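## Task

Pick up the small foam block lying on the desk and set it down on this room's counter. Do not disturb the stacked cartons. The robot must not tip over or finish leaning. The block must rest on the counter by itself at the end, not be held there by the robot.

## Robot and tools

ROBOT. A Hello Robot Stretch 4 with a single arm: an omni-wheel base, a lift sliding up a mast, an arm that telescopes forward, a wrist with yaw, pitch and roll, and a two-finger gripper. It stands about 1.6 m tall; the base rim lies within 0.23 m of the base origin. Loose objects may occasionally get nudged by the scene itself.

FRAMES. Base frame: origin on the floor beneath the base centre, x ahead, y to the left, z upward. hand_pose is reported in this frame and marks the point between the fingers, 0.015 m back from their tips; with all wrist joints at zero its axes line up with the base frame, and its printed position may be somewhat wrong. The odometry frame is the base frame as it was when the scene began; heading there runs -3.142 to 3.142, positive to the left.

execute_actions. Argument "actions": a list holding exactly one action, or empty (which only reports state and images). Argument "cameras": names from head_camera, head_left_camera, head_right_camera, wrist_camera, all; omitted, null or ["all"] gives every camera, [] gives none. An action contains "base", "joints", or both, plus optional "pace" and "contact_limits"; alternatively it contains only "end_of_arm". All motions in an action begin together.
- "base" holds exactly one relative move, measured from where the base last reported itself: {"translate_m": d} straight ahead in metres (positive forward, -2 to 2); {"strafe_m": d} sideways in metres (positive left, -2 to 2); {"rotate_rad": d} in-place turn in radians (positive counter-clockwise seen from above, -3.2 to 3.2).
- "joints" holds absolute targets, one number per named joint: lift_m 0 to 1.2 m; arm_m 0 to 0.55 m of extension; wrist_yaw_rad -1.134 to 4.276 (0 points ahead, positive turns left, 3.14 is folded back, beyond 3.4 the arm may obstruct); wrist_pitch_rad -1.117 to 4.259 (0 level, 1.57 pointing down); wrist_roll_rad -1.117 to 4.259 (0 keeps both fingers level, positive turns clockwise viewed from behind); gripper_m 0 to 0.08, the finger gap in metres. A joint target outside its range is clipped and the result notes it; any other bad value or unknown key rejects the whole call.
- "pace": "slow", "default", "fast" or "max" (base speeds roughly 0.1/0.3/0.4/0.6 m/s and 1/2/3/4 rad/s; a raised lift lowers these).
- "contact_limits": {"arm_m": value} from 0 (gentlest) to 0.75 (firmest), 0.5 if absent; the arm stops when it pushes harder than this.
- {"end_of_arm": "enable_torque"} re-enables any wrist or gripper motor that shut itself off.
A joint or base left out of an action may keep driving toward its earlier target.

wait: "seconds" from 0 to 10; commands nothing and returns state and images.

zoom_image: "camera" (one of the four names) and "region" [x0, y0, x1, y1] in pixels of that camera's most recent full image, top-left origin, no larger than 504 by 504.

finished_scene: "scene" is the number of the current scene (1 or 2). It is final and reports success; the goal must already hold and keep holding. Answering without any tool call ends everything.

CAMERAS. head_camera sits atop the mast, aimed forward and down (turn the base to look around). head_left_camera and head_right_camera are fisheyes beside it, aimed more steeply, showing base and arm. wrist_camera looks along the fingers, whose tips appear near the bottom of its image. The "pictures" line lists which camera each returned image comes from. Calibration lines give K, distortion and T_world_to_cam (base frame to camera), accurate only approximately.

RESULTS. base_status and joint_status: "done"; "off_target" (stopped short, may still push); "contact_stop_at_<key>" (hit something; that part may go slack); "limit_stop_at_<name>", e.g. own_body for self-collision or tilt when leaning past 6 degrees (lift, arm and wheels then go slack); "time_out"; "torque_fault" (a wrist or gripper motor went limp until enable_torque). on_its_own lists things not commanded, with "held at" meaning the held target. lidar_m: 12 distances in metres, 30-degree sectors counter-clockwise from straight ahead (4th left, 7th behind, 10th right); "-" means nothing seen or closer than 0.25 m; it sees tabletops but can miss glass and thin legs. wrist_depth_mm: a 7x7 grid of depths in mm from top-left, 100 to 2000, "-" when unknown. base_odometry counts wheel turns; if turned_by_wheels and turned_by_imu differ by over about 0.1 rad, the base slipped or struck something. base_tilt gives forward and right lean in degrees. motor_effort: percent of maximum, positive toward higher joint values, peak in brackets; wheel_0..2 positive means turning right.

GRIPPING. Command a gap smaller than the object to grasp. While squeezing, gripper_m reads above the command and its effort departs from 0; "off_target" after closing suggests something is held, though light or thin grips may read "done". Effort stuck beyond about 50 shuts the gripper motor off and may drop the object.

TIPS AND HAZARDS. Unfold the wrist early with lift_m 0.4 and wrist_yaw_rad 0 together. Avoid turning or driving with heavy loads while the arm is extended beyond 0.2, especially at fast paces; avoid hard sustained pushes, especially with the gripper raised. Tilting up the gripper while rolling it can trigger self-collision stops. Do not bump the stacked cartons, drop or throw the object, or leave it supported by the gripper; open and withdraw before finishing.

Each tool is called by a JSON object that holds its "fn" and its "kwargs", one argument or row to a line.

## Session

{"fn": "execute_actions", "kwargs": {
  "actions": []
}}

Scene clock: 0.00 s.
base_odometry: x=+0.000 y=+0.000 heading=+0.000 (m, m, rad; odometry frame)
turned_by_wheels: +0.000 (rad since the last result)
turned_by_imu: +0.000 (rad since the last result)
base_tilt: forward=-0.2 right=+0.0 (deg)
lidar_m: 0.88 0.71 0.73 0.95 2.27 1.67 1.14 1.08 1.28 0.88 0.84 0.87
base_status: not commanded
joint_positions: lift_m=+0.285 arm_m=+0.002 wrist_yaw_rad=+3.034 wrist_pitch_rad=-0.016 wrist_roll_rad=-0.011 gripper_m=+0.040
joint_status: not commanded
motor_effort: lift_m=+19 arm_m=-1 wrist_yaw_rad=+1 wrist_pitch_rad=-8 wrist_roll_rad=+0 gripper_m=+0 wheel_0=+0 wheel_1=+0 wheel_2=+1 (%)
hand_pose: x=-0.0295 y=+0.1097 z=+0.4670 quat_wxyz=(+0.054, +0.008, -0.006, +0.999) (m; base frame)
wrist_depth_mm: - 140 - - - - - / - 132 - - - - - / - 134 213 - - - - / 140 143 - - - - - / 1618 1808 - - - - - / 1336 1430 148 1430 1281 1499 1430 / 1060 1078 - 1098 585 - 1042
pictures: head_camera, head_left_camera, head_right_camera, wrist_camera
Images, in order (width x height): head_camera 420x560, head_left_camera 420x672, head_right_camera 420x672, wrist_camera 616x392.

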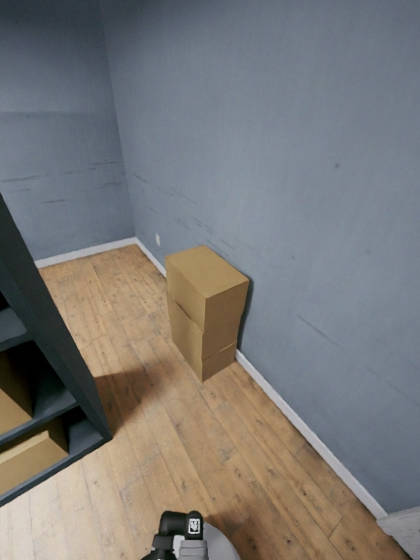

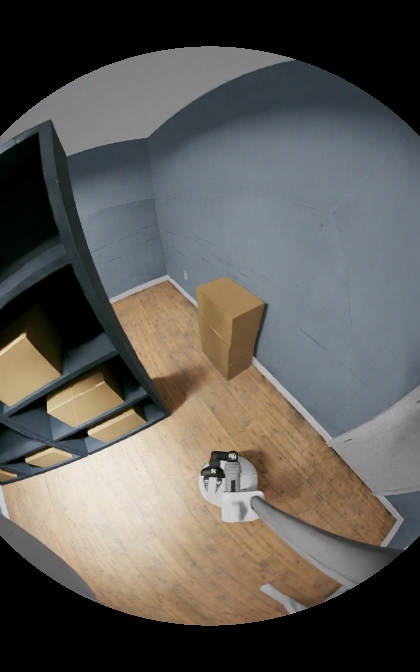

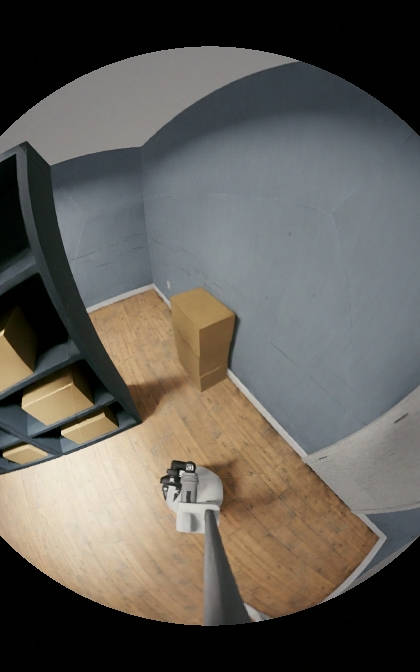

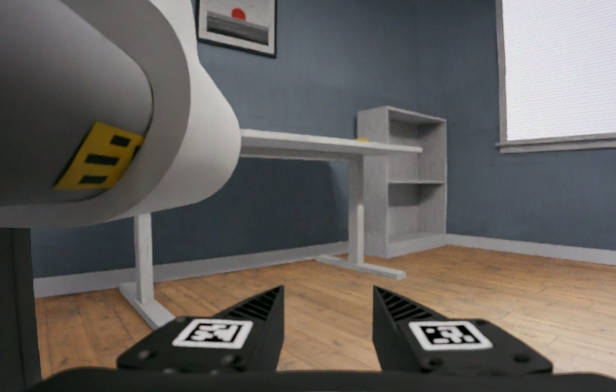

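{"fn": "execute_actions", "kwargs": {
  "actions": [
    {"base":{"rotate_rad":2.3},"joints":{"lift_m":0.8,"wrist_yaw_rad":0,"gripper_m":0.08}}
  ]
}}

Scene clock: 10.43 s.
base_odometry: x=+0.000 y=+0.000 heading=+2.299 (m, m, rad; odometry frame)
turned_by_wheels: +2.299 (rad since the last result)
turned_by_imu: +2.247 (rad since the last result)
base_tilt: forward=-0.2 right=+0.0 (deg)
lidar_m: 2.84 1.36 1.09 1.77 1.09 0.86 0.84 0.92 0.88 0.73 0.76 1.16
base_status: done
joint_positions: lift_m=+0.800 arm_m=+0.002 wrist_yaw_rad=+0.000 wrist_pitch_rad=-0.016 wrist_roll_rad=-0.011 gripper_m=+0.080
joint_status: all done
motor_effort: lift_m=+22(25) arm_m=-1(1) wrist_yaw_rad=+0(3) wrist_pitch_rad=-6(8) wrist_roll_rad=+1(0) gripper_m=-1(0) wheel_0=-4(11) wheel_1=-6(12) wheel_2=-1(12) (%)
hand_pose: x=+0.3853 y=-0.0874 z=+0.9813 quat_wxyz=(+1.000, -0.005, -0.008, +0.000) (m; base frame)
wrist_depth_mm: - - - - - - 1464 / - - - - - - 1499 / - - - - - - 1397 / - - - - - - 1430 / - - - - - - 1499 / - - 153 - - 1576 1499 / - - 142 - - 110 -
pictures: head_camera, head_left_camera, head_right_camera, wrist_camera
camera_calibration (this result's frames):
wrist_camera: T_world_to_cam=[[0.0180668, -0.999822, -0.00545195, -0.0801149], [-0.0303516, 0.00490189, -0.999527, 1.03928], [0.999376, 0.0182237, -0.0302576, -0.201383], [0, 0, 0, 1]] pos_world=[0.234249, -0.0815252, 1.03226]
Images, in order (width x height): head_camera 420x560, head_left_camera 420x672, head_right_camera 420x672, wrist_camera 616x392.

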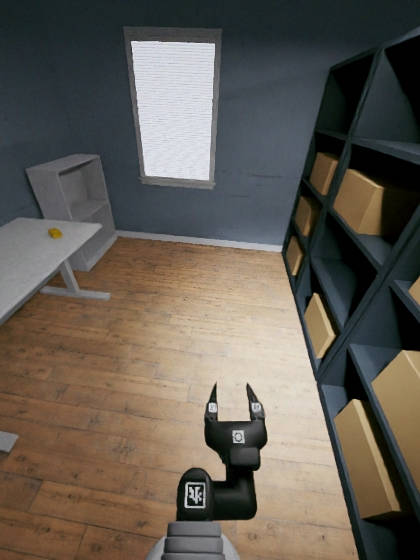

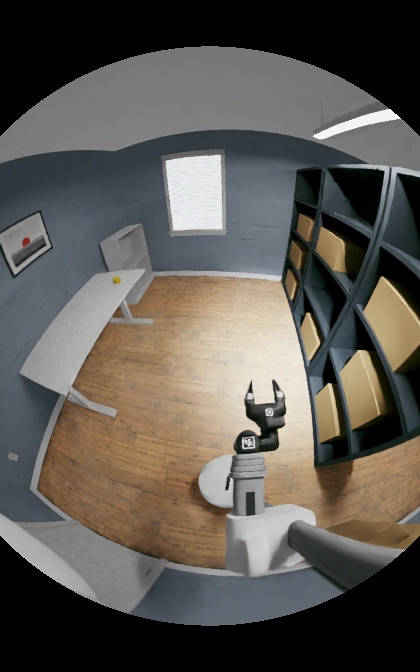

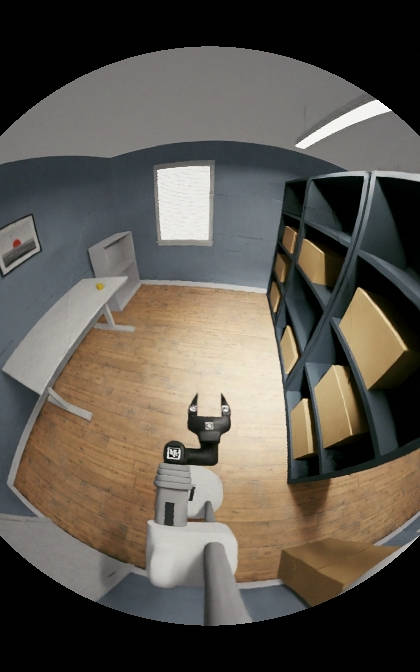

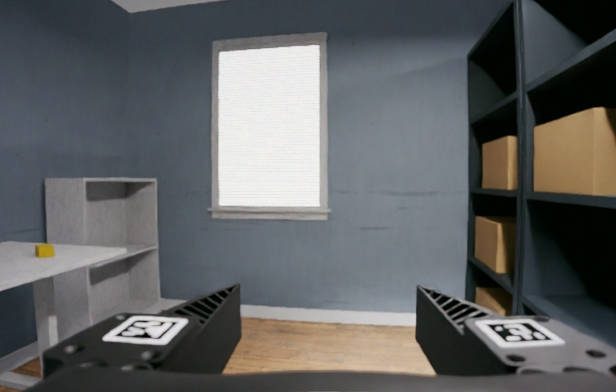

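{"fn": "execute_actions", "kwargs": {
  "actions": [
    {"base":{"translate_m":1.45},"pace":"fast"}
  ],
  "cameras": []
}}

{"fn": "execute_actions", "kwargs": {
  "actions": [
    {"base":{"rotate_rad":1.47},"joints":{"wrist_pitch_rad":0.4,"lift_m":0.75}}
  ],
  "cameras": []
}}

{"fn": "execute_actions", "kwargs": {
  "actions": [
    {"base":{"translate_m":0.4}}
  ],
  "cameras": ["head_camera","wrist_camera"]
}}

Scene clock: 24.97 s.
base_odometry: x=-0.966 y=+1.081 heading=+2.300 (m, m, rad; odometry frame)
turned_by_wheels: +0.001 (rad since the last result)
turned_by_imu: +0.000 (rad since the last result)
base_tilt: forward=-0.2 right=+0.0 (deg)
lidar_m: 1.40 1.53 0.90 0.88 0.95 1.43 2.26 1.12 0.88 0.87 0.95 1.42
base_status: done
joint_positions: lift_m=+0.800 arm_m=+0.002 wrist_yaw_rad=+0.000 wrist_pitch_rad=-0.016 wrist_roll_rad=-0.011 gripper_m=+0.080
joint_status: not commanded
motor_effort: lift_m=+21(22) arm_m=-1(1) wrist_yaw_rad=-2(1) wrist_pitch_rad=-6(8) wrist_roll_rad=+0(0) gripper_m=-1(1) wheel_0=+4(9) wheel_1=+6(12) wheel_2=+0(12) (%)
hand_pose: x=+0.3852 y=-0.0874 z=+0.9814 quat_wxyz=(+1.000, -0.005, -0.008, +0.000) (m; base frame)
wrist_depth_mm: 1366 1308 1255 1205 1138 1118 1078 / 1397 1308 1255 1205 1182 1118 1098 / 1366 1336 1281 1205 1182 1138 1098 / 1366 1366 1281 1229 1182 1138 1098 / 1430 1336 1281 1255 1182 1138 1098 / 1430 1366 153 1255 1205 1138 1118 / - - 142 1255 1205 110 -
pictures: none
No camera images: the call's "cameras" was empty. Leave "cameras" out to get every camera's image.

Scene clock: 26.97 s.
base_odometry: x=-0.966 y=+1.081 heading=-2.514 (m, m, rad; odometry frame)
turned_by_wheels: +1.469 (rad since the last result)
turned_by_imu: +1.436 (rad since the last result)
base_tilt: forward=-0.2 right=+0.1 (deg)
lidar_m: 0.87 0.93 1.26 2.26 1.23 0.90 0.87 0.92 1.29 1.41 1.46 0.93
base_status: done
joint_positions: lift_m=+0.750 arm_m=+0.002 wrist_yaw_rad=+0.000 wrist_pitch_rad=+0.403 wrist_roll_rad=-0.011 gripper_m=+0.080
joint_status: all done
motor_effort: lift_m=+16(20) arm_m=-2(2) wrist_yaw_rad=-2(3) wrist_pitch_rad=-6(9) wrist_roll_rad=+0(0) gripper_m=+0(1) wheel_0=-4(11) wheel_1=-6(13) wheel_2=-2(11) (%)
hand_pose: x=+0.3683 y=-0.0874 z=+0.8450 quat_wxyz=(+0.980, -0.005, +0.200, +0.001) (m; base frame)
wrist_depth_mm: 1366 1336 1366 1336 1308 1229 1229 / 1430 1397 1397 1366 1336 1281 1281 / 820 798 778 768 750 1229 1308 / 1708 1661 1661 1576 1576 1464 1499 / 1576 1661 1661 1618 1537 1464 1397 / 1308 1366 153 1336 1281 1281 1308 / - - 142 1160 1098 110 -
pictures: none
No camera images: the call's "cameras" was empty. Leave "cameras" out to get every camera's image.

Scene clock: 29.80 s.
base_odometry: x=-1.289 y=+0.847 heading=-2.514 (m, m, rad; odometry frame)
turned_by_wheels: +0.001 (rad since the last result)
turned_by_imu: +0.000 (rad since the last result)
base_tilt: forward=-0.3 right=+0.0 (deg)
lidar_m: 0.49 0.52 0.72 2.25 1.82 1.30 1.26 1.34 1.47 1.39 1.40 0.50
base_status: done
joint_positions: lift_m=+0.750 arm_m=+0.002 wrist_yaw_rad=+0.000 wrist_pitch_rad=+0.403 wrist_roll_rad=-0.011 gripper_m=+0.080
joint_status: not commanded
motor_effort: lift_m=+17(17) arm_m=-2(2) wrist_yaw_rad=+0(0) wrist_pitch_rad=-8(7) wrist_roll_rad=-1(0) gripper_m=+2(2) wheel_0=+4(9) wheel_1=+6(11) wheel_2=-2(12) (%)
hand_pose: x=+0.3683 y=-0.0874 z=+0.8450 quat_wxyz=(+0.980, -0.005, +0.200, +0.001) (m; base frame)
wrist_depth_mm: 1008 991 976 960 946 931 750 / 1060 1060 1042 1025 1008 991 768 / 820 798 768 759 750 1042 768 / 544 535 535 496 521 517 809 / 404 404 404 402 399 392 421 / 1229 345 153 342 336 327 325 / - - 142 1138 1060 110 -
pictures: head_camera, wrist_camera
camera_calibration (this result's frames):
wrist_camera: T_world_to_cam=[[0.014122, -0.999826, -0.0122086, -0.0734319], [-0.433832, 0.004874, -0.90098, 0.96787], [0.900883, 0.0180201, -0.433688, 0.188637], [0, 0, 0, 1]] pos_world=[0.25099, -0.0815358, 0.952945]
Images, in order (width x height): head_camera 420x560, wrist_camera 616x392.

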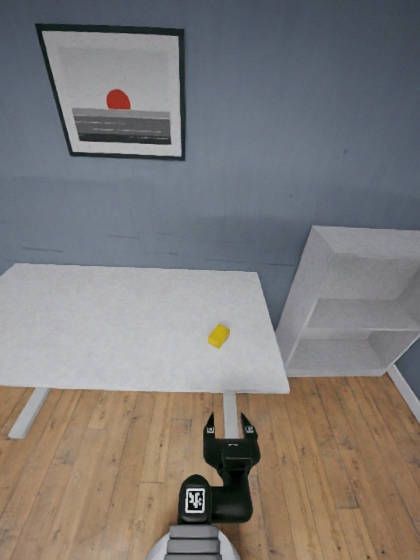

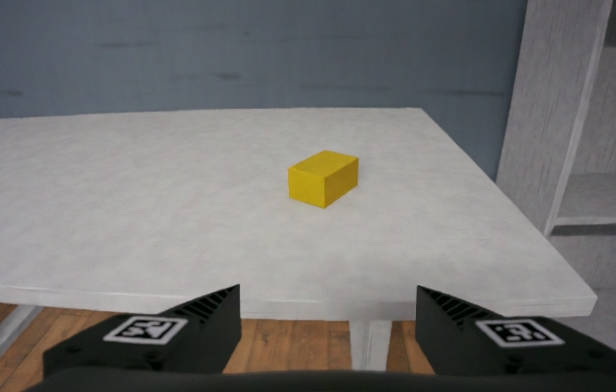

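{"fn": "execute_actions", "kwargs": {
  "actions": [
    {"base":{"strafe_m":0.09},"joints":{"wrist_yaw_rad":-0.6,"arm_m":0.44,"lift_m":0.72}}
  ],
  "cameras": ["head_camera","wrist_camera"]
}}

Scene clock: 38.90 s.
base_odometry: x=-1.237 y=+0.774 heading=-2.514 (m, m, rad; odometry frame)
turned_by_wheels: +0.000 (rad since the last result)
turned_by_imu: +0.000 (rad since the last result)
base_tilt: forward=-0.2 right=+0.0 (deg)
lidar_m: 0.49 0.52 0.71 2.17 2.25 1.31 1.27 1.35 1.60 1.47 1.37 0.52
base_status: done
joint_positions: lift_m=+0.720 arm_m=+0.439 wrist_yaw_rad=-0.600 wrist_pitch_rad=+0.403 wrist_roll_rad=-0.011 gripper_m=+0.080
joint_status: all done
motor_effort: lift_m=+15(17) arm_m=+4(3) wrist_yaw_rad=+1(3) wrist_pitch_rad=-7(8) wrist_roll_rad=+0(1) gripper_m=-1(0) wheel_0=-5(12) wheel_1=+5(16) wheel_2=+0(2) (%)
hand_pose: x=+0.7223 y=-0.1826 z=+0.8151 quat_wxyz=(+0.936, +0.054, +0.193, -0.288) (m; base frame)
wrist_depth_mm: 517 564 640 732 715 580 1098 / 535 591 676 778 750 621 1138 / 564 615 661 788 798 668 1160 / 462 459 459 452 452 732 1160 / 347 347 349 347 342 342 1281 / 277 281 153 279 267 271 281 / - - 142 187 238 110 -
pictures: head_camera, wrist_camera
camera_calibration (this result's frames):
wrist_camera: T_world_to_cam=[[-0.552747, -0.833259, -0.0122091, 0.265895], [-0.355393, 0.248953, -0.900954, 1.08285], [0.753768, -0.493661, -0.433743, -0.128698], [0, 0, 0, 1]] pos_world=[0.628818, -0.111552, 0.923022]
Images, in order (width x height): head_camera 420x560, wrist_camera 616x392.

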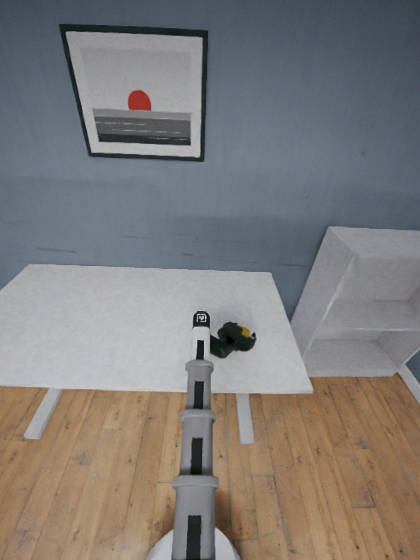

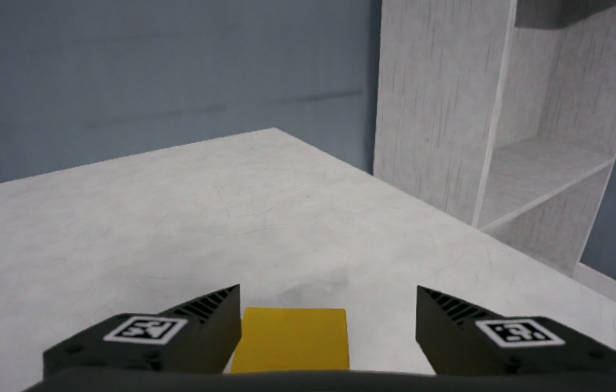

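{"fn": "execute_actions", "kwargs": {
  "actions": [
    {"base":{"strafe_m":0.02}}
  ],
  "cameras": []
}}

{"fn": "execute_actions", "kwargs": {
  "actions": [
    {"joints":{"lift_m":0.655},"pace":"slow"}
  ],
  "cameras": ["wrist_camera"]
}}

{"fn": "execute_actions", "kwargs": {
  "actions": [
    {"joints":{"gripper_m":0.03}}
  ],
  "cameras": []
}}

{"fn": "execute_actions", "kwargs": {
  "actions": [
    {"joints":{"lift_m":0.72}}
  ],
  "cameras": ["wrist_camera"]
}}

{"fn": "execute_actions", "kwargs": {
  "actions": [
    {"base":{"rotate_rad":2.0},"joints":{"lift_m":0.95,"arm_m":0,"wrist_yaw_rad":0}}
  ],
  "cameras": ["head_camera","wrist_camera"]
}}

Scene clock: 50.23 s.
base_odometry: x=-1.225 y=+0.758 heading=-2.514 (m, m, rad; odometry frame)
turned_by_wheels: +0.000 (rad since the last result)
turned_by_imu: +0.000 (rad since the last result)
base_tilt: forward=-0.2 right=+0.0 (deg)
lidar_m: 0.47 0.51 0.69 2.14 2.24 1.32 1.27 1.34 1.62 1.49 1.38 0.52
base_status: done
joint_positions: lift_m=+0.720 arm_m=+0.439 wrist_yaw_rad=-0.600 wrist_pitch_rad=+0.403 wrist_roll_rad=-0.011 gripper_m=+0.080
joint_status: not commanded
motor_effort: lift_m=+16(15) arm_m=+4(5) wrist_yaw_rad=-2(2) wrist_pitch_rad=-8(8) wrist_roll_rad=-1(0) gripper_m=-2(0) wheel_0=-2(12) wheel_1=+5(11) wheel_2=+0(1) (%)
hand_pose: x=+0.7223 y=-0.1826 z=+0.8151 quat_wxyz=(+0.936, +0.054, +0.193, -0.288) (m; base frame)
wrist_depth_mm: 517 569 640 732 741 591 1078 / 539 597 676 768 778 634 1138 / 564 621 661 723 798 683 1160 / 466 462 455 455 449 723 1160 / 349 349 349 347 345 340 1281 / 277 281 153 217 257 271 281 / - - 142 187 230 110 -
pictures: none
No camera images: the call's "cameras" was empty. Leave "cameras" out to get every camera's image.

Scene clock: 51.67 s.
base_odometry: x=-1.225 y=+0.758 heading=-2.514 (m, m, rad; odometry frame)
turned_by_wheels: +0.000 (rad since the last result)
turned_by_imu: +0.000 (rad since the last result)
base_tilt: forward=-0.2 right=+0.0 (deg)
lidar_m: 0.48 0.52 0.71 2.15 2.23 1.31 1.26 1.34 1.60 1.52 1.38 0.50
base_status: not commanded
joint_positions: lift_m=+0.655 arm_m=+0.439 wrist_yaw_rad=-0.600 wrist_pitch_rad=+0.403 wrist_roll_rad=-0.011 gripper_m=+0.080
joint_status: all done
motor_effort: lift_m=+15(14) arm_m=+5(4) wrist_yaw_rad=+1(2) wrist_pitch_rad=-8(7) wrist_roll_rad=+0(1) gripper_m=+0(1) wheel_0=-3(2) wheel_1=+5(5) wheel_2=+0(0) (%)
hand_pose: x=+0.7223 y=-0.1826 z=+0.7501 quat_wxyz=(+0.936, +0.054, +0.193, -0.288) (m; base frame)
wrist_depth_mm: 521 569 640 732 741 591 1098 / 535 597 661 768 778 634 1138 / 473 462 449 442 439 661 991 / 315 312 310 306 304 301 549 / 236 236 236 157 212 229 227 / 187 189 134 126 131 183 - / - - 125 124 125 110 -
pictures: wrist_camera
camera_calibration (this result's frames):
wrist_camera: T_world_to_cam=[[-0.552758, -0.833253, -0.0122091, 0.265109], [-0.35539, 0.248957, -0.900954, 1.02431], [0.753762, -0.49367, -0.433742, -0.156876], [0, 0, 0, 1]] pos_world=[0.628819, -0.111552, 0.858053]
Images, in order (width x height): wrist_camera 616x392.

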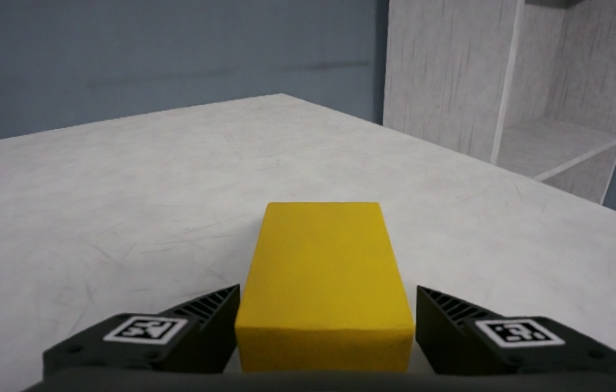

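Scene clock: 52.67 s.
base_odometry: x=-1.225 y=+0.758 heading=-2.514 (m, m, rad; odometry frame)
turned_by_wheels: +0.000 (rad since the last result)
turned_by_imu: +0.000 (rad since the last result)
base_tilt: forward=-0.2 right=+0.0 (deg)
lidar_m: 0.50 0.52 0.71 2.15 2.25 1.32 1.25 1.36 1.61 1.50 1.38 0.51
base_status: not commanded
joint_positions: lift_m=+0.655 arm_m=+0.439 wrist_yaw_rad=-0.600 wrist_pitch_rad=+0.403 wrist_roll_rad=-0.011 gripper_m=+0.058
joint_status: gripper_m off_target (ended at +0.058, target +0.030)
on_its_own: gripper_m is held at +0.053, not at your +0.030, by its contact guard: the fingers met something
motor_effort: lift_m=+16(15) arm_m=+4(5) wrist_yaw_rad=+0(2) wrist_pitch_rad=-7(7) wrist_roll_rad=+0(0) gripper_m=-42(44) wheel_0=-2(2) wheel_1=+4(4) wheel_2=+0(0) (%)
hand_pose: x=+0.7223 y=-0.1826 z=+0.7501 quat_wxyz=(+0.936, +0.054, +0.193, -0.288) (m; base frame)
wrist_depth_mm: 521 569 640 723 732 585 1098 / 539 597 661 759 768 634 1160 / 473 459 449 442 436 661 1008 / 315 312 309 307 304 301 554 / 236 236 236 157 172 230 228 / 188 189 134 126 126 186 183 / 161 - 122 124 121 - -
pictures: none
No camera images: the call's "cameras" was empty. Leave "cameras" out to get every camera's image.

Scene clock: 53.87 s.
base_odometry: x=-1.225 y=+0.758 heading=-2.514 (m, m, rad; odometry frame)
turned_by_wheels: +0.000 (rad since the last result)
turned_by_imu: +0.000 (rad since the last result)
base_tilt: forward=-0.2 right=+0.1 (deg)
lidar_m: 0.49 0.51 0.71 2.14 2.24 1.35 1.26 1.35 1.61 1.51 1.38 0.52
base_status: not commanded
joint_positions: lift_m=+0.720 arm_m=+0.439 wrist_yaw_rad=-0.600 wrist_pitch_rad=+0.403 wrist_roll_rad=-0.011 gripper_m=+0.058
joint_status: all done
on_its_own: gripper_m is held at +0.053, not at your +0.030, by its contact guard: the fingers met something
motor_effort: lift_m=+21(22) arm_m=+4(4) wrist_yaw_rad=-1(2) wrist_pitch_rad=-7(9) wrist_roll_rad=-1(1) gripper_m=-42(39) wheel_0=-2(2) wheel_1=+4(5) wheel_2=+0(0) (%)
hand_pose: x=+0.7223 y=-0.1826 z=+0.8146 quat_wxyz=(+0.936, +0.054, +0.193, -0.288) (m; base frame)
wrist_depth_mm: 517 564 640 732 741 597 1098 / 539 603 683 768 778 634 1138 / 569 621 661 715 809 691 1160 / 462 459 455 449 445 723 1182 / 345 349 347 157 172 340 1281 / 277 278 134 127 126 273 268 / 237 - 123 124 121 - -
pictures: wrist_camera
camera_calibration (this result's frames):
wrist_camera: T_world_to_cam=[[-0.552778, -0.833239, -0.0122117, 0.265912], [-0.355651, 0.249144, -0.900799, 1.08242], [0.753623, -0.493599, -0.434064, -0.128539], [0, 0, 0, 1]] pos_world=[0.628825, -0.111557, 0.922498]
Images, in order (width x height): wrist_camera 616x392.

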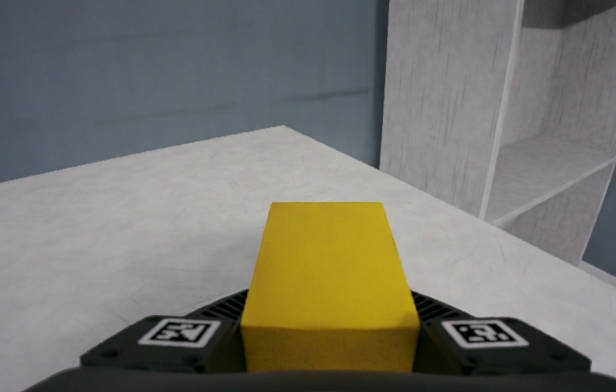

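Scene clock: 56.23 s.
base_odometry: x=-1.225 y=+0.758 heading=-0.514 (m, m, rad; odometry frame)
turned_by_wheels: +1.999 (rad since the last result)
turned_by_imu: +1.955 (rad since the last result)
base_tilt: forward=-0.2 right=+0.0 (deg)
lidar_m: 2.21 1.37 1.27 1.28 1.65 1.50 1.53 0.54 0.49 0.50 0.64 2.14
base_status: done
joint_positions: lift_m=+0.950 arm_m=+0.002 wrist_yaw_rad=+0.000 wrist_pitch_rad=+0.403 wrist_roll_rad=-0.011 gripper_m=+0.058
joint_status: all done
joint sent to its limit — the command would take arm_m past its lower limit, so that joint was sent only as far as its limit.
on_its_own: gripper_m is held at +0.053, not at your +0.030, by its contact guard: the fingers met something
motor_effort: lift_m=+22(23) arm_m=-4(5) wrist_yaw_rad=+1(9) wrist_pitch_rad=-6(7) wrist_roll_rad=+0(1) gripper_m=-41(41) wheel_0=-5(10) wheel_1=-4(13) wheel_2=-3(9) (%)
hand_pose: x=+0.3687 y=-0.0874 z=+1.0445 quat_wxyz=(+0.980, -0.005, +0.200, +0.001) (m; base frame)
wrist_depth_mm: 1430 - - 1983 1808 1618 1464 / 1464 1464 - - 1921 1661 1537 / 1229 1576 - - - 1808 1618 / 1205 1618 - - - 1863 1708 / 1336 1708 - 157 172 1921 1808 / 1281 1499 134 126 126 1576 1537 / 1308 - 122 124 121 - -
pictures: head_camera, wrist_camera
camera_calibration (this result's frames):
wrist_camera: T_world_to_cam=[[0.0141103, -0.999826, -0.0122136, -0.0709948], [-0.434255, 0.00487512, -0.900777, 1.14775], [0.900679, 0.018014, -0.434111, 0.275251], [0, 0, 0, 1]] pos_world=[0.251504, -0.0815362, 1.15249]
Images, in order (width x height): head_camera 420x560, wrist_camera 616x392.

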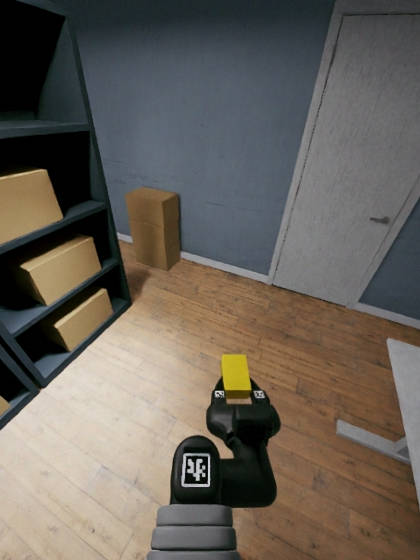

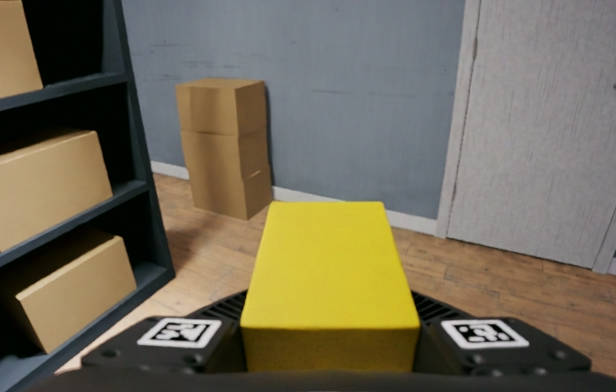

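{"fn": "execute_actions", "kwargs": {
  "actions": [
    {"base":{"translate_m":1.6},"pace":"fast"}
  ],
  "cameras": []
}}

{"fn": "execute_actions", "kwargs": {
  "actions": [
    {"base":{"rotate_rad":1.23}}
  ],
  "cameras": ["head_camera","head_left_camera"]
}}

Scene clock: 69.67 s.
base_odometry: x=+0.168 y=-0.028 heading=-0.514 (m, m, rad; odometry frame)
turned_by_wheels: +0.001 (rad since the last result)
turned_by_imu: +0.000 (rad since the last result)
base_tilt: forward=-0.2 right=+0.1 (deg)
lidar_m: 0.73 0.72 1.12 0.64 0.82 1.87 1.87 1.25 1.19 1.12 0.78 0.72
base_status: done
joint_positions: lift_m=+0.950 arm_m=+0.002 wrist_yaw_rad=+0.000 wrist_pitch_rad=+0.403 wrist_roll_rad=-0.011 gripper_m=+0.058
joint_status: not commanded
on_its_own: gripper_m is held at +0.053, not at your +0.030, by its contact guard: the fingers met something
motor_effort: lift_m=+22(22) arm_m=-4(4) wrist_yaw_rad=+3(2) wrist_pitch_rad=-9(8) wrist_roll_rad=+0(0) gripper_m=-40(40) wheel_0=+5(10) wheel_1=+6(12) wheel_2=+1(15) (%)
hand_pose: x=+0.3687 y=-0.0874 z=+1.0445 quat_wxyz=(+0.980, -0.005, +0.200, +0.001) (m; base frame)
wrist_depth_mm: 750 647 564 500 449 402 375 / 831 699 603 535 477 427 392 / 917 768 661 574 504 452 413 / 798 788 715 580 525 480 436 / 627 732 788 156 172 508 462 / 603 723 134 126 126 521 492 / 609 - 122 124 121 - -
pictures: none
No camera images: the call's "cameras" was empty. Leave "cameras" out to get every camera's image.

Scene clock: 71.63 s.
base_odometry: x=+0.168 y=-0.029 heading=+0.715 (m, m, rad; odometry frame)
turned_by_wheels: +1.229 (rad since the last result)
turned_by_imu: +1.201 (rad since the last result)
base_tilt: forward=-0.3 right=+0.1 (deg)
lidar_m: 0.64 0.64 0.96 2.99 1.51 1.22 1.94 0.96 0.74 0.70 0.79 0.74
base_status: done
joint_positions: lift_m=+0.950 arm_m=+0.002 wrist_yaw_rad=+0.000 wrist_pitch_rad=+0.403 wrist_roll_rad=-0.011 gripper_m=+0.058
joint_status: not commanded
on_its_own: gripper_m is held at +0.053, not at your +0.030, by its contact guard: the fingers met something
motor_effort: lift_m=+21(21) arm_m=-4(4) wrist_yaw_rad=+1(2) wrist_pitch_rad=-7(9) wrist_roll_rad=+0(0) gripper_m=-41(42) wheel_0=-6(9) wheel_1=-6(12) wheel_2=-4(9) (%)
hand_pose: x=+0.3687 y=-0.0874 z=+1.0446 quat_wxyz=(+0.980, -0.005, +0.200, +0.001) (m; base frame)
wrist_depth_mm: 668 427 707 - - 1921 1229 / 691 436 732 - - 1983 1205 / 569 445 750 - - 1921 1229 / 723 480 768 - - 1921 741 / 621 554 768 156 172 1808 615 / 615 661 134 126 126 768 564 / 661 - 123 124 121 - -
pictures: head_camera, head_left_camera
Images, in order (width x height): head_camera 420x560, head_left_camera 420x672.

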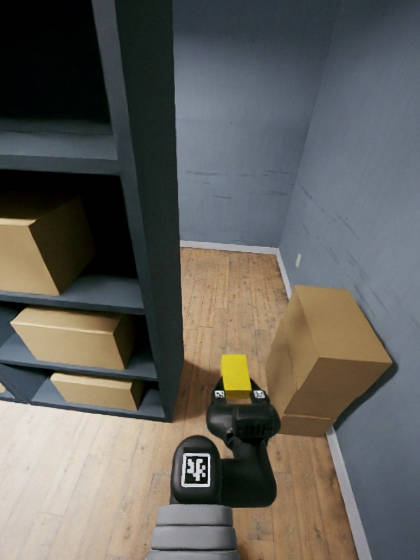

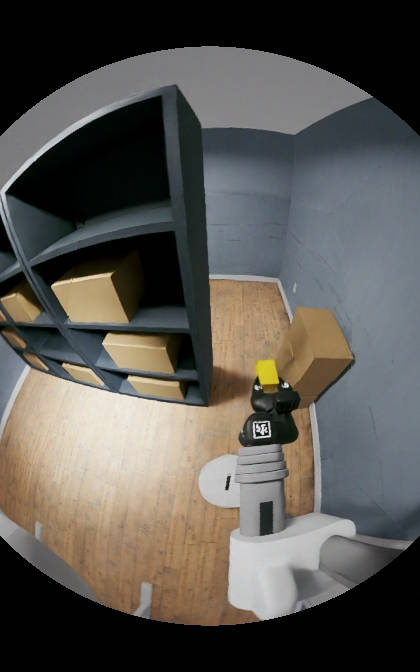

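{"fn": "execute_actions", "kwargs": {
  "actions": [
    {"base":{"rotate_rad":-0.09}}
  ],
  "cameras": []
}}

{"fn": "execute_actions", "kwargs": {
  "actions": [
    {"base":{"strafe_m":-0.09}}
  ],
  "cameras": []
}}

{"fn": "execute_actions", "kwargs": {
  "actions": [
    {"base":{"translate_m":0.5}}
  ],
  "cameras": ["head_right_camera","head_left_camera"]
}}

Scene clock: 89.77 s.
base_odometry: x=+0.168 y=-0.029 heading=+0.626 (m, m, rad; odometry frame)
turned_by_wheels: -0.089 (rad since the last result)
turned_by_imu: -0.087 (rad since the last result)
base_tilt: forward=-0.2 right=+0.0 (deg)
lidar_m: 0.83 0.64 0.87 2.40 1.66 1.21 1.46 1.04 0.75 0.73 0.76 0.71
base_status: done
joint_positions: lift_m=+0.950 arm_m=+0.002 wrist_yaw_rad=+0.000 wrist_pitch_rad=+0.403 wrist_roll_rad=-0.011 gripper_m=+0.058
joint_status: not commanded
on_its_own: gripper_m is held at +0.053, not at your +0.030, by its contact guard: the fingers met something
motor_effort: lift_m=+21(20) arm_m=-4(4) wrist_yaw_rad=-2(2) wrist_pitch_rad=-10(8) wrist_roll_rad=+0(0) gripper_m=-40(42) wheel_0=+4(7) wheel_1=+8(13) wheel_2=+3(6) (%)
hand_pose: x=+0.3687 y=-0.0874 z=+1.0446 quat_wxyz=(+0.980, -0.005, +0.200, +0.001) (m; base frame)
wrist_depth_mm: 377 544 - - - 1464 976 / 384 554 - - - 1499 1008 / 415 559 - - - 1537 1025 / 436 554 - - - 809 759 / 634 559 1042 157 172 723 569 / 634 539 135 126 126 609 496 / 634 - 122 124 121 - -
pictures: none
No camera images: the call's "cameras" was empty. Leave "cameras" out to get every camera's image.

Scene clock: 91.17 s.
base_odometry: x=+0.221 y=-0.101 heading=+0.626 (m, m, rad; odometry frame)
turned_by_wheels: +0.000 (rad since the last result)
turned_by_imu: +0.000 (rad since the last result)
base_tilt: forward=-0.2 right=+0.0 (deg)
lidar_m: 2.49 0.67 0.88 2.41 1.64 1.25 1.89 0.92 0.67 0.63 0.68 0.68
base_status: done
joint_positions: lift_m=+0.950 arm_m=+0.002 wrist_yaw_rad=+0.000 wrist_pitch_rad=+0.403 wrist_roll_rad=-0.011 gripper_m=+0.058
joint_status: not commanded
on_its_own: gripper_m is held at +0.053, not at your +0.030, by its contact guard: the fingers met something
motor_effort: lift_m=+20(21) arm_m=-4(4) wrist_yaw_rad=+0(3) wrist_pitch_rad=-6(7) wrist_roll_rad=-1(0) gripper_m=-42(40) wheel_0=+3(14) wheel_1=-5(13) wheel_2=+0(3) (%)
hand_pose: x=+0.3687 y=-0.0874 z=+1.0446 quat_wxyz=(+0.980, -0.005, +0.200, +0.001) (m; base frame)
wrist_depth_mm: 492 707 - - - 1255 866 / 496 723 - - - 1281 878 / 504 723 - - - 1281 878 / 508 732 - - - 750 750 / 504 723 - 157 172 609 569 / 554 661 135 127 126 500 496 / 707 - 123 124 121 - -
pictures: none
No camera images: the call's "cameras" was empty. Leave "cameras" out to get every camera's image.

Scene clock: 94.33 s.
base_odometry: x=+0.626 y=+0.192 heading=+0.627 (m, m, rad; odometry frame)
turned_by_wheels: +0.001 (rad since the last result)
turned_by_imu: +0.000 (rad since the last result)
base_tilt: forward=-0.2 right=+0.0 (deg)
lidar_m: 2.26 0.39 0.30 0.50 2.43 1.72 1.89 0.95 0.66 0.54 0.33 0.43
base_status: done
joint_positions: lift_m=+0.950 arm_m=+0.002 wrist_yaw_rad=+0.000 wrist_pitch_rad=+0.403 wrist_roll_rad=-0.011 gripper_m=+0.058
joint_status: not commanded
on_its_own: gripper_m is held at +0.053, not at your +0.030, by its contact guard: the fingers met something
motor_effort: lift_m=+21(21) arm_m=-4(4) wrist_yaw_rad=+0(0) wrist_pitch_rad=-7(10) wrist_roll_rad=+0(1) gripper_m=-41(40) wheel_0=+4(9) wheel_1=+6(11) wheel_2=+0(12) (%)
hand_pose: x=+0.3687 y=-0.0874 z=+1.0446 quat_wxyz=(+0.980, -0.005, +0.200, +0.001) (m; base frame)
wrist_depth_mm: 1921 1863 1808 1863 1808 1255 854 / 1808 1983 - 1983 1983 1281 866 / 1576 1921 - - - 1308 878 / 1661 - - - - 1308 878 / 1863 1921 - 157 172 1308 878 / 1576 1618 134 127 126 1118 831 / 496 - 122 124 121 - -
pictures: head_left_camera, head_right_camera
Images, in order (width x height): head_left_camera 420x672, head_right_camera 420x672.

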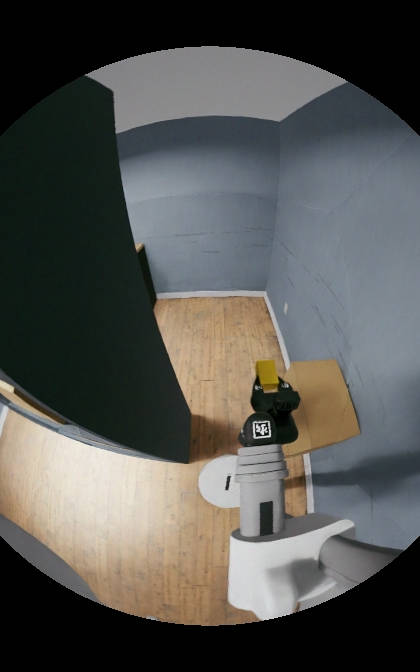

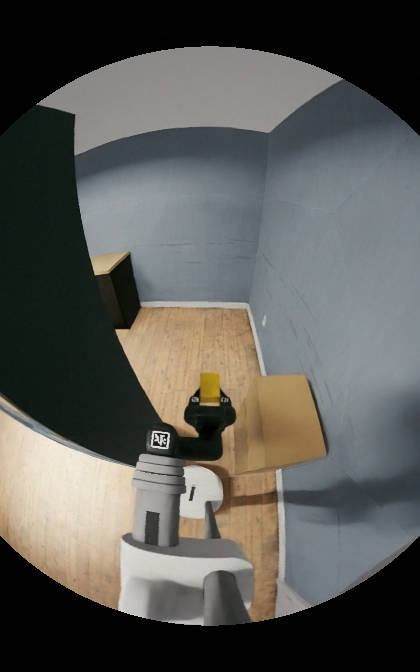

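{"fn": "execute_actions", "kwargs": {
  "actions": [
    {"base":{"translate_m":1.5}}
  ],
  "cameras": []
}}

{"fn": "execute_actions", "kwargs": {
  "actions": [
    {"base":{"rotate_rad":1.2}}
  ],
  "cameras": ["head_camera","wrist_camera"]
}}

Scene clock: 112.53 s.
base_odometry: x=+1.840 y=+1.072 heading=+0.628 (m, m, rad; odometry frame)
turned_by_wheels: +0.001 (rad since the last result)
turned_by_imu: -0.001 (rad since the last result)
base_tilt: forward=-0.3 right=+0.0 (deg)
lidar_m: 0.76 0.82 0.99 0.98 1.27 0.93 1.17 0.92 0.65 0.62 0.65 0.81
base_status: done
joint_positions: lift_m=+0.950 arm_m=+0.002 wrist_yaw_rad=+0.000 wrist_pitch_rad=+0.403 wrist_roll_rad=-0.011 gripper_m=+0.058
joint_status: not commanded
on_its_own: gripper_m is held at +0.053, not at your +0.030, by its contact guard: the fingers met something
motor_effort: lift_m=+21(20) arm_m=-4(4) wrist_yaw_rad=+1(1) wrist_pitch_rad=-8(8) wrist_roll_rad=+0(0) gripper_m=-43(38) wheel_0=+5(12) wheel_1=+7(12) wheel_2=+0(11) (%)
hand_pose: x=+0.3687 y=-0.0874 z=+1.0446 quat_wxyz=(+0.980, -0.005, +0.200, +0.001) (m; base frame)
wrist_depth_mm: 512 504 508 504 496 492 488 / 544 539 539 535 530 521 512 / 585 585 574 569 564 559 554 / 640 627 621 597 603 597 591 / 691 683 676 156 172 647 640 / 759 741 134 126 126 691 699 / 820 - 122 124 121 - -
pictures: none
No camera images: the call's "cameras" was empty. Leave "cameras" out to get every camera's image.

Scene clock: 114.47 s.
base_odometry: x=+1.840 y=+1.072 heading=+1.827 (m, m, rad; odometry frame)
turned_by_wheels: +1.199 (rad since the last result)
turned_by_imu: +1.172 (rad since the last result)
base_tilt: forward=-0.2 right=+0.0 (deg)
lidar_m: 0.99 1.54 1.11 0.93 0.93 0.80 0.61 0.63 0.70 0.78 0.76 0.86
base_status: done
joint_positions: lift_m=+0.950 arm_m=+0.002 wrist_yaw_rad=+0.000 wrist_pitch_rad=+0.403 wrist_roll_rad=-0.011 gripper_m=+0.058
joint_status: not commanded
on_its_own: gripper_m is held at +0.053, not at your +0.030, by its contact guard: the fingers met something
motor_effort: lift_m=+21(21) arm_m=-4(4) wrist_yaw_rad=+1(0) wrist_pitch_rad=-9(9) wrist_roll_rad=-1(0) gripper_m=-42(43) wheel_0=-6(10) wheel_1=-6(11) wheel_2=-2(7) (%)
hand_pose: x=+0.3687 y=-0.0874 z=+1.0446 quat_wxyz=(+0.980, -0.005, +0.200, +0.001) (m; base frame)
wrist_depth_mm: - - - 1756 1060 750 609 / - - 1499 1430 1060 788 627 / - - 878 866 946 820 647 / - - 878 878 976 842 668 / - - 1118 157 172 866 683 / 1576 1618 134 126 126 809 691 / 1366 - 122 124 121 - -
pictures: head_camera, wrist_camera
camera_calibration (this result's frames):
wrist_camera: T_world_to_cam=[[0.0142478, -0.999824, -0.0122151, -0.0710156], [-0.434257, 0.00481665, -0.900776, 1.14782], [0.900676, 0.0181386, -0.434112, 0.275311], [0, 0, 0, 1]] pos_world=[0.251496, -0.0815255, 1.15258]
Images, in order (width x height): head_camera 420x560, wrist_camera 616x392.

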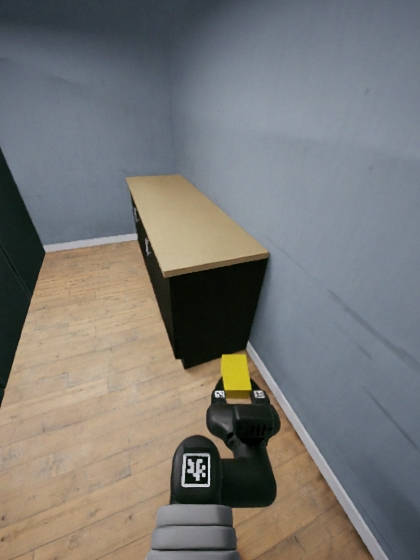

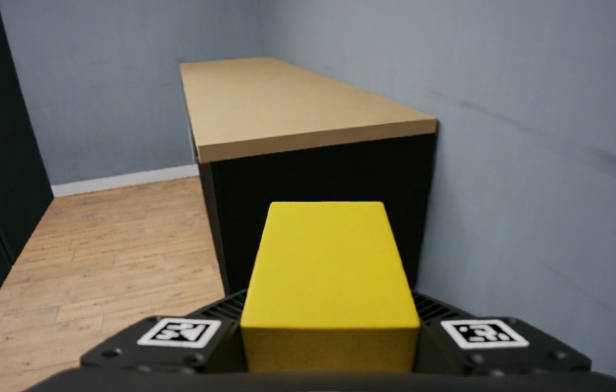

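{"fn": "execute_actions", "kwargs": {
  "actions": [
    {"base":{"translate_m":0.4},"joints":{"arm_m":0.48,"lift_m":0.9}}
  ],
  "cameras": ["head_camera","wrist_camera"]
}}

Scene clock: 120.87 s.
base_odometry: x=+1.739 y=+1.459 heading=+1.827 (m, m, rad; odometry frame)
turned_by_wheels: +0.001 (rad since the last result)
turned_by_imu: +0.000 (rad since the last result)
base_tilt: forward=-0.3 right=+0.0 (deg)
lidar_m: 0.58 0.59 1.30 1.02 1.01 1.22 1.02 0.98 0.81 0.64 0.61 0.68
base_status: done
joint_positions: lift_m=+0.900 arm_m=+0.479 wrist_yaw_rad=+0.000 wrist_pitch_rad=+0.403 wrist_roll_rad=-0.011 gripper_m=+0.058
joint_status: all done
on_its_own: gripper_m is held at +0.053, not at your +0.030, by its contact guard: the fingers met something
motor_effort: lift_m=+16(22) arm_m=+4(5) wrist_yaw_rad=+0(1) wrist_pitch_rad=-9(11) wrist_roll_rad=-1(1) gripper_m=-42(40) wheel_0=+4(8) wheel_1=+7(11) wheel_2=-2(12) (%)
hand_pose: x=+0.8458 y=-0.0874 z=+0.9950 quat_wxyz=(+0.980, -0.005, +0.200, +0.001) (m; base frame)
wrist_depth_mm: 1618 1756 1808 854 512 366 300 / 1708 1255 1138 842 544 382 309 / 668 647 627 615 539 397 320 / 439 436 430 427 421 392 330 / 330 330 329 157 172 320 317 / 263 264 134 127 126 258 254 / 225 - 122 124 121 - -
pictures: head_camera, wrist_camera
camera_calibration (this result's frames):
wrist_camera: T_world_to_cam=[[0.0142651, -0.999824, -0.012215, -0.0784302], [-0.434249, 0.00480927, -0.90078, 1.31032], [0.90068, 0.0181541, -0.434104, -0.175932], [0, 0, 0, 1]] pos_world=[0.728581, -0.0815241, 1.10298]
Images, in order (width x height): head_camera 420x560, wrist_camera 616x392.

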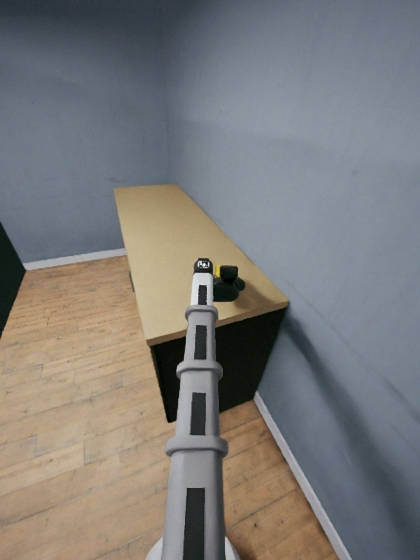

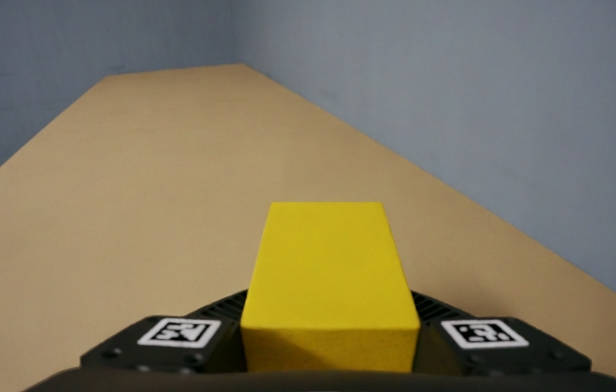

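Drop needed: about .054.

{"fn": "execute_actions", "kwargs": {
  "actions": [
    {"joints":{"lift_m":0.848},"pace":"slow"}
  ],
  "cameras": []
}}

{"fn": "execute_actions", "kwargs": {
  "actions": [
    {"joints":{"gripper_m":0.08}}
  ],
  "cameras": []
}}

{"fn": "execute_actions", "kwargs": {
  "actions": [
    {"joints":{"arm_m":0.33,"lift_m":0.9}}
  ],
  "cameras": ["wrist_camera"]
}}

{"fn": "finished_scene", "kwargs": {
  "scene": 1
}}

Scene clock: 132.93 s.
base_odometry: x=+1.739 y=+1.459 heading=+1.827 (m, m, rad; odometry frame)
turned_by_wheels: +0.000 (rad since the last result)
turned_by_imu: +0.000 (rad since the last result)
base_tilt: forward=-0.2 right=+0.0 (deg)
lidar_m: 0.58 0.59 1.30 1.03 1.02 1.23 1.01 0.98 0.80 0.63 0.61 0.70
base_status: not commanded
joint_positions: lift_m=+0.848 arm_m=+0.479 wrist_yaw_rad=+0.000 wrist_pitch_rad=+0.403 wrist_roll_rad=-0.011 gripper_m=+0.058
joint_status: all done
on_its_own: gripper_m is held at +0.053, not at your +0.030, by its contact guard: the fingers met something
motor_effort: lift_m=+16(16) arm_m=+4(4) wrist_yaw_rad=+2(1) wrist_pitch_rad=-9(7) wrist_roll_rad=+0(0) gripper_m=-44(42) wheel_0=+3(3) wheel_1=+7(7) wheel_2=-2(2) (%)
hand_pose: x=+0.8458 y=-0.0874 z=+0.9431 quat_wxyz=(+0.980, -0.005, +0.200, +0.001) (m; base frame)
wrist_depth_mm: 1618 1708 1863 854 521 368 298 / 1708 904 842 750 544 382 309 / 480 469 455 445 442 379 319 / 320 319 314 310 306 304 301 / 240 240 239 157 172 232 229 / 191 192 134 126 126 188 185 / 163 - 122 124 121 - -
pictures: none
No camera images: the call's "cameras" was empty. Leave "cameras" out to get every camera's image.

Scene clock: 133.87 s.
base_odometry: x=+1.739 y=+1.459 heading=+1.827 (m, m, rad; odometry frame)
turned_by_wheels: +0.000 (rad since the last result)
turned_by_imu: +0.000 (rad since the last result)
base_tilt: forward=-0.2 right=+0.0 (deg)
lidar_m: 0.58 0.59 1.29 1.05 1.01 1.21 1.01 0.99 0.81 0.64 0.62 0.68
base_status: not commanded
joint_positions: lift_m=+0.848 arm_m=+0.479 wrist_yaw_rad=+0.000 wrist_pitch_rad=+0.403 wrist_roll_rad=-0.011 gripper_m=+0.080
joint_status: all done
motor_effort: lift_m=+15(15) arm_m=+4(4) wrist_yaw_rad=+2(1) wrist_pitch_rad=-8(7) wrist_roll_rad=-2(0) gripper_m=-2(42) wheel_0=+4(3) wheel_1=+7(7) wheel_2=-2(2) (%)
hand_pose: x=+0.8458 y=-0.0874 z=+0.9431 quat_wxyz=(+0.980, -0.005, +0.200, +0.001) (m; base frame)
wrist_depth_mm: 1618 1756 1808 854 521 366 300 / 1708 904 831 750 544 382 309 / 488 469 455 445 442 379 320 / 320 317 314 312 307 306 301 / 240 240 239 160 176 233 229 / 191 193 135 129 134 185 - / - - 125 123 125 110 -
pictures: none
No camera images: the call's "cameras" was empty. Leave "cameras" out to get every camera's image.

Scene clock: 135.37 s.
base_odometry: x=+1.739 y=+1.459 heading=+1.827 (m, m, rad; odometry frame)
turned_by_wheels: +0.000 (rad since the last result)
turned_by_imu: +0.000 (rad since the last result)
base_tilt: forward=-0.2 right=+0.0 (deg)
lidar_m: 0.57 0.58 1.29 1.04 1.02 1.21 1.00 0.99 0.80 0.62 0.62 0.69
base_status: not commanded
joint_positions: lift_m=+0.900 arm_m=+0.331 wrist_yaw_rad=+0.000 wrist_pitch_rad=+0.403 wrist_roll_rad=-0.011 gripper_m=+0.080
joint_status: all done
motor_effort: lift_m=+21(21) arm_m=-4(5) wrist_yaw_rad=+0(1) wrist_pitch_rad=-6(8) wrist_roll_rad=-1(0) gripper_m=-1(1) wheel_0=+4(4) wheel_1=+7(7) wheel_2=-2(2) (%)
hand_pose: x=+0.6973 y=-0.0874 z=+0.9946 quat_wxyz=(+0.980, -0.005, +0.200, +0.001) (m; base frame)
wrist_depth_mm: 1756 1863 1983 1008 615 433 353 / 1808 1255 1182 946 640 449 366 / 820 640 627 615 591 466 373 / 439 439 433 347 421 418 373 / 330 332 330 287 324 320 317 / 263 265 153 265 253 256 263 / - - 142 229 226 110 -
pictures: wrist_camera
camera_calibration (this result's frames):
wrist_camera: T_world_to_cam=[[0.0139252, -0.999828, -0.012211, -0.0761513], [-0.433942, 0.00495929, -0.900927, 1.24542], [0.900833, 0.0178445, -0.433798, -0.0427851], [0, 0, 0, 1]] pos_world=[0.580041, -0.0815511, 1.10254]
Images, in order (width x height): wrist_camera 616x392.

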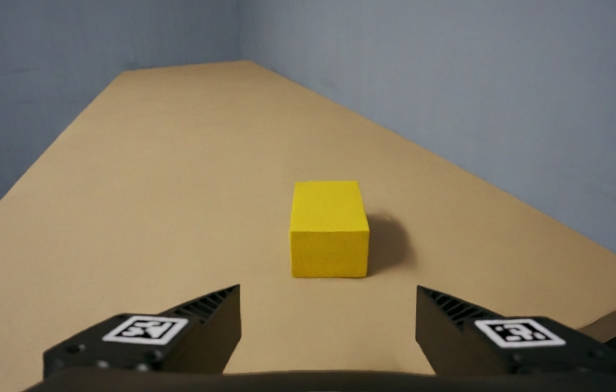

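The scene is finished: the task was done.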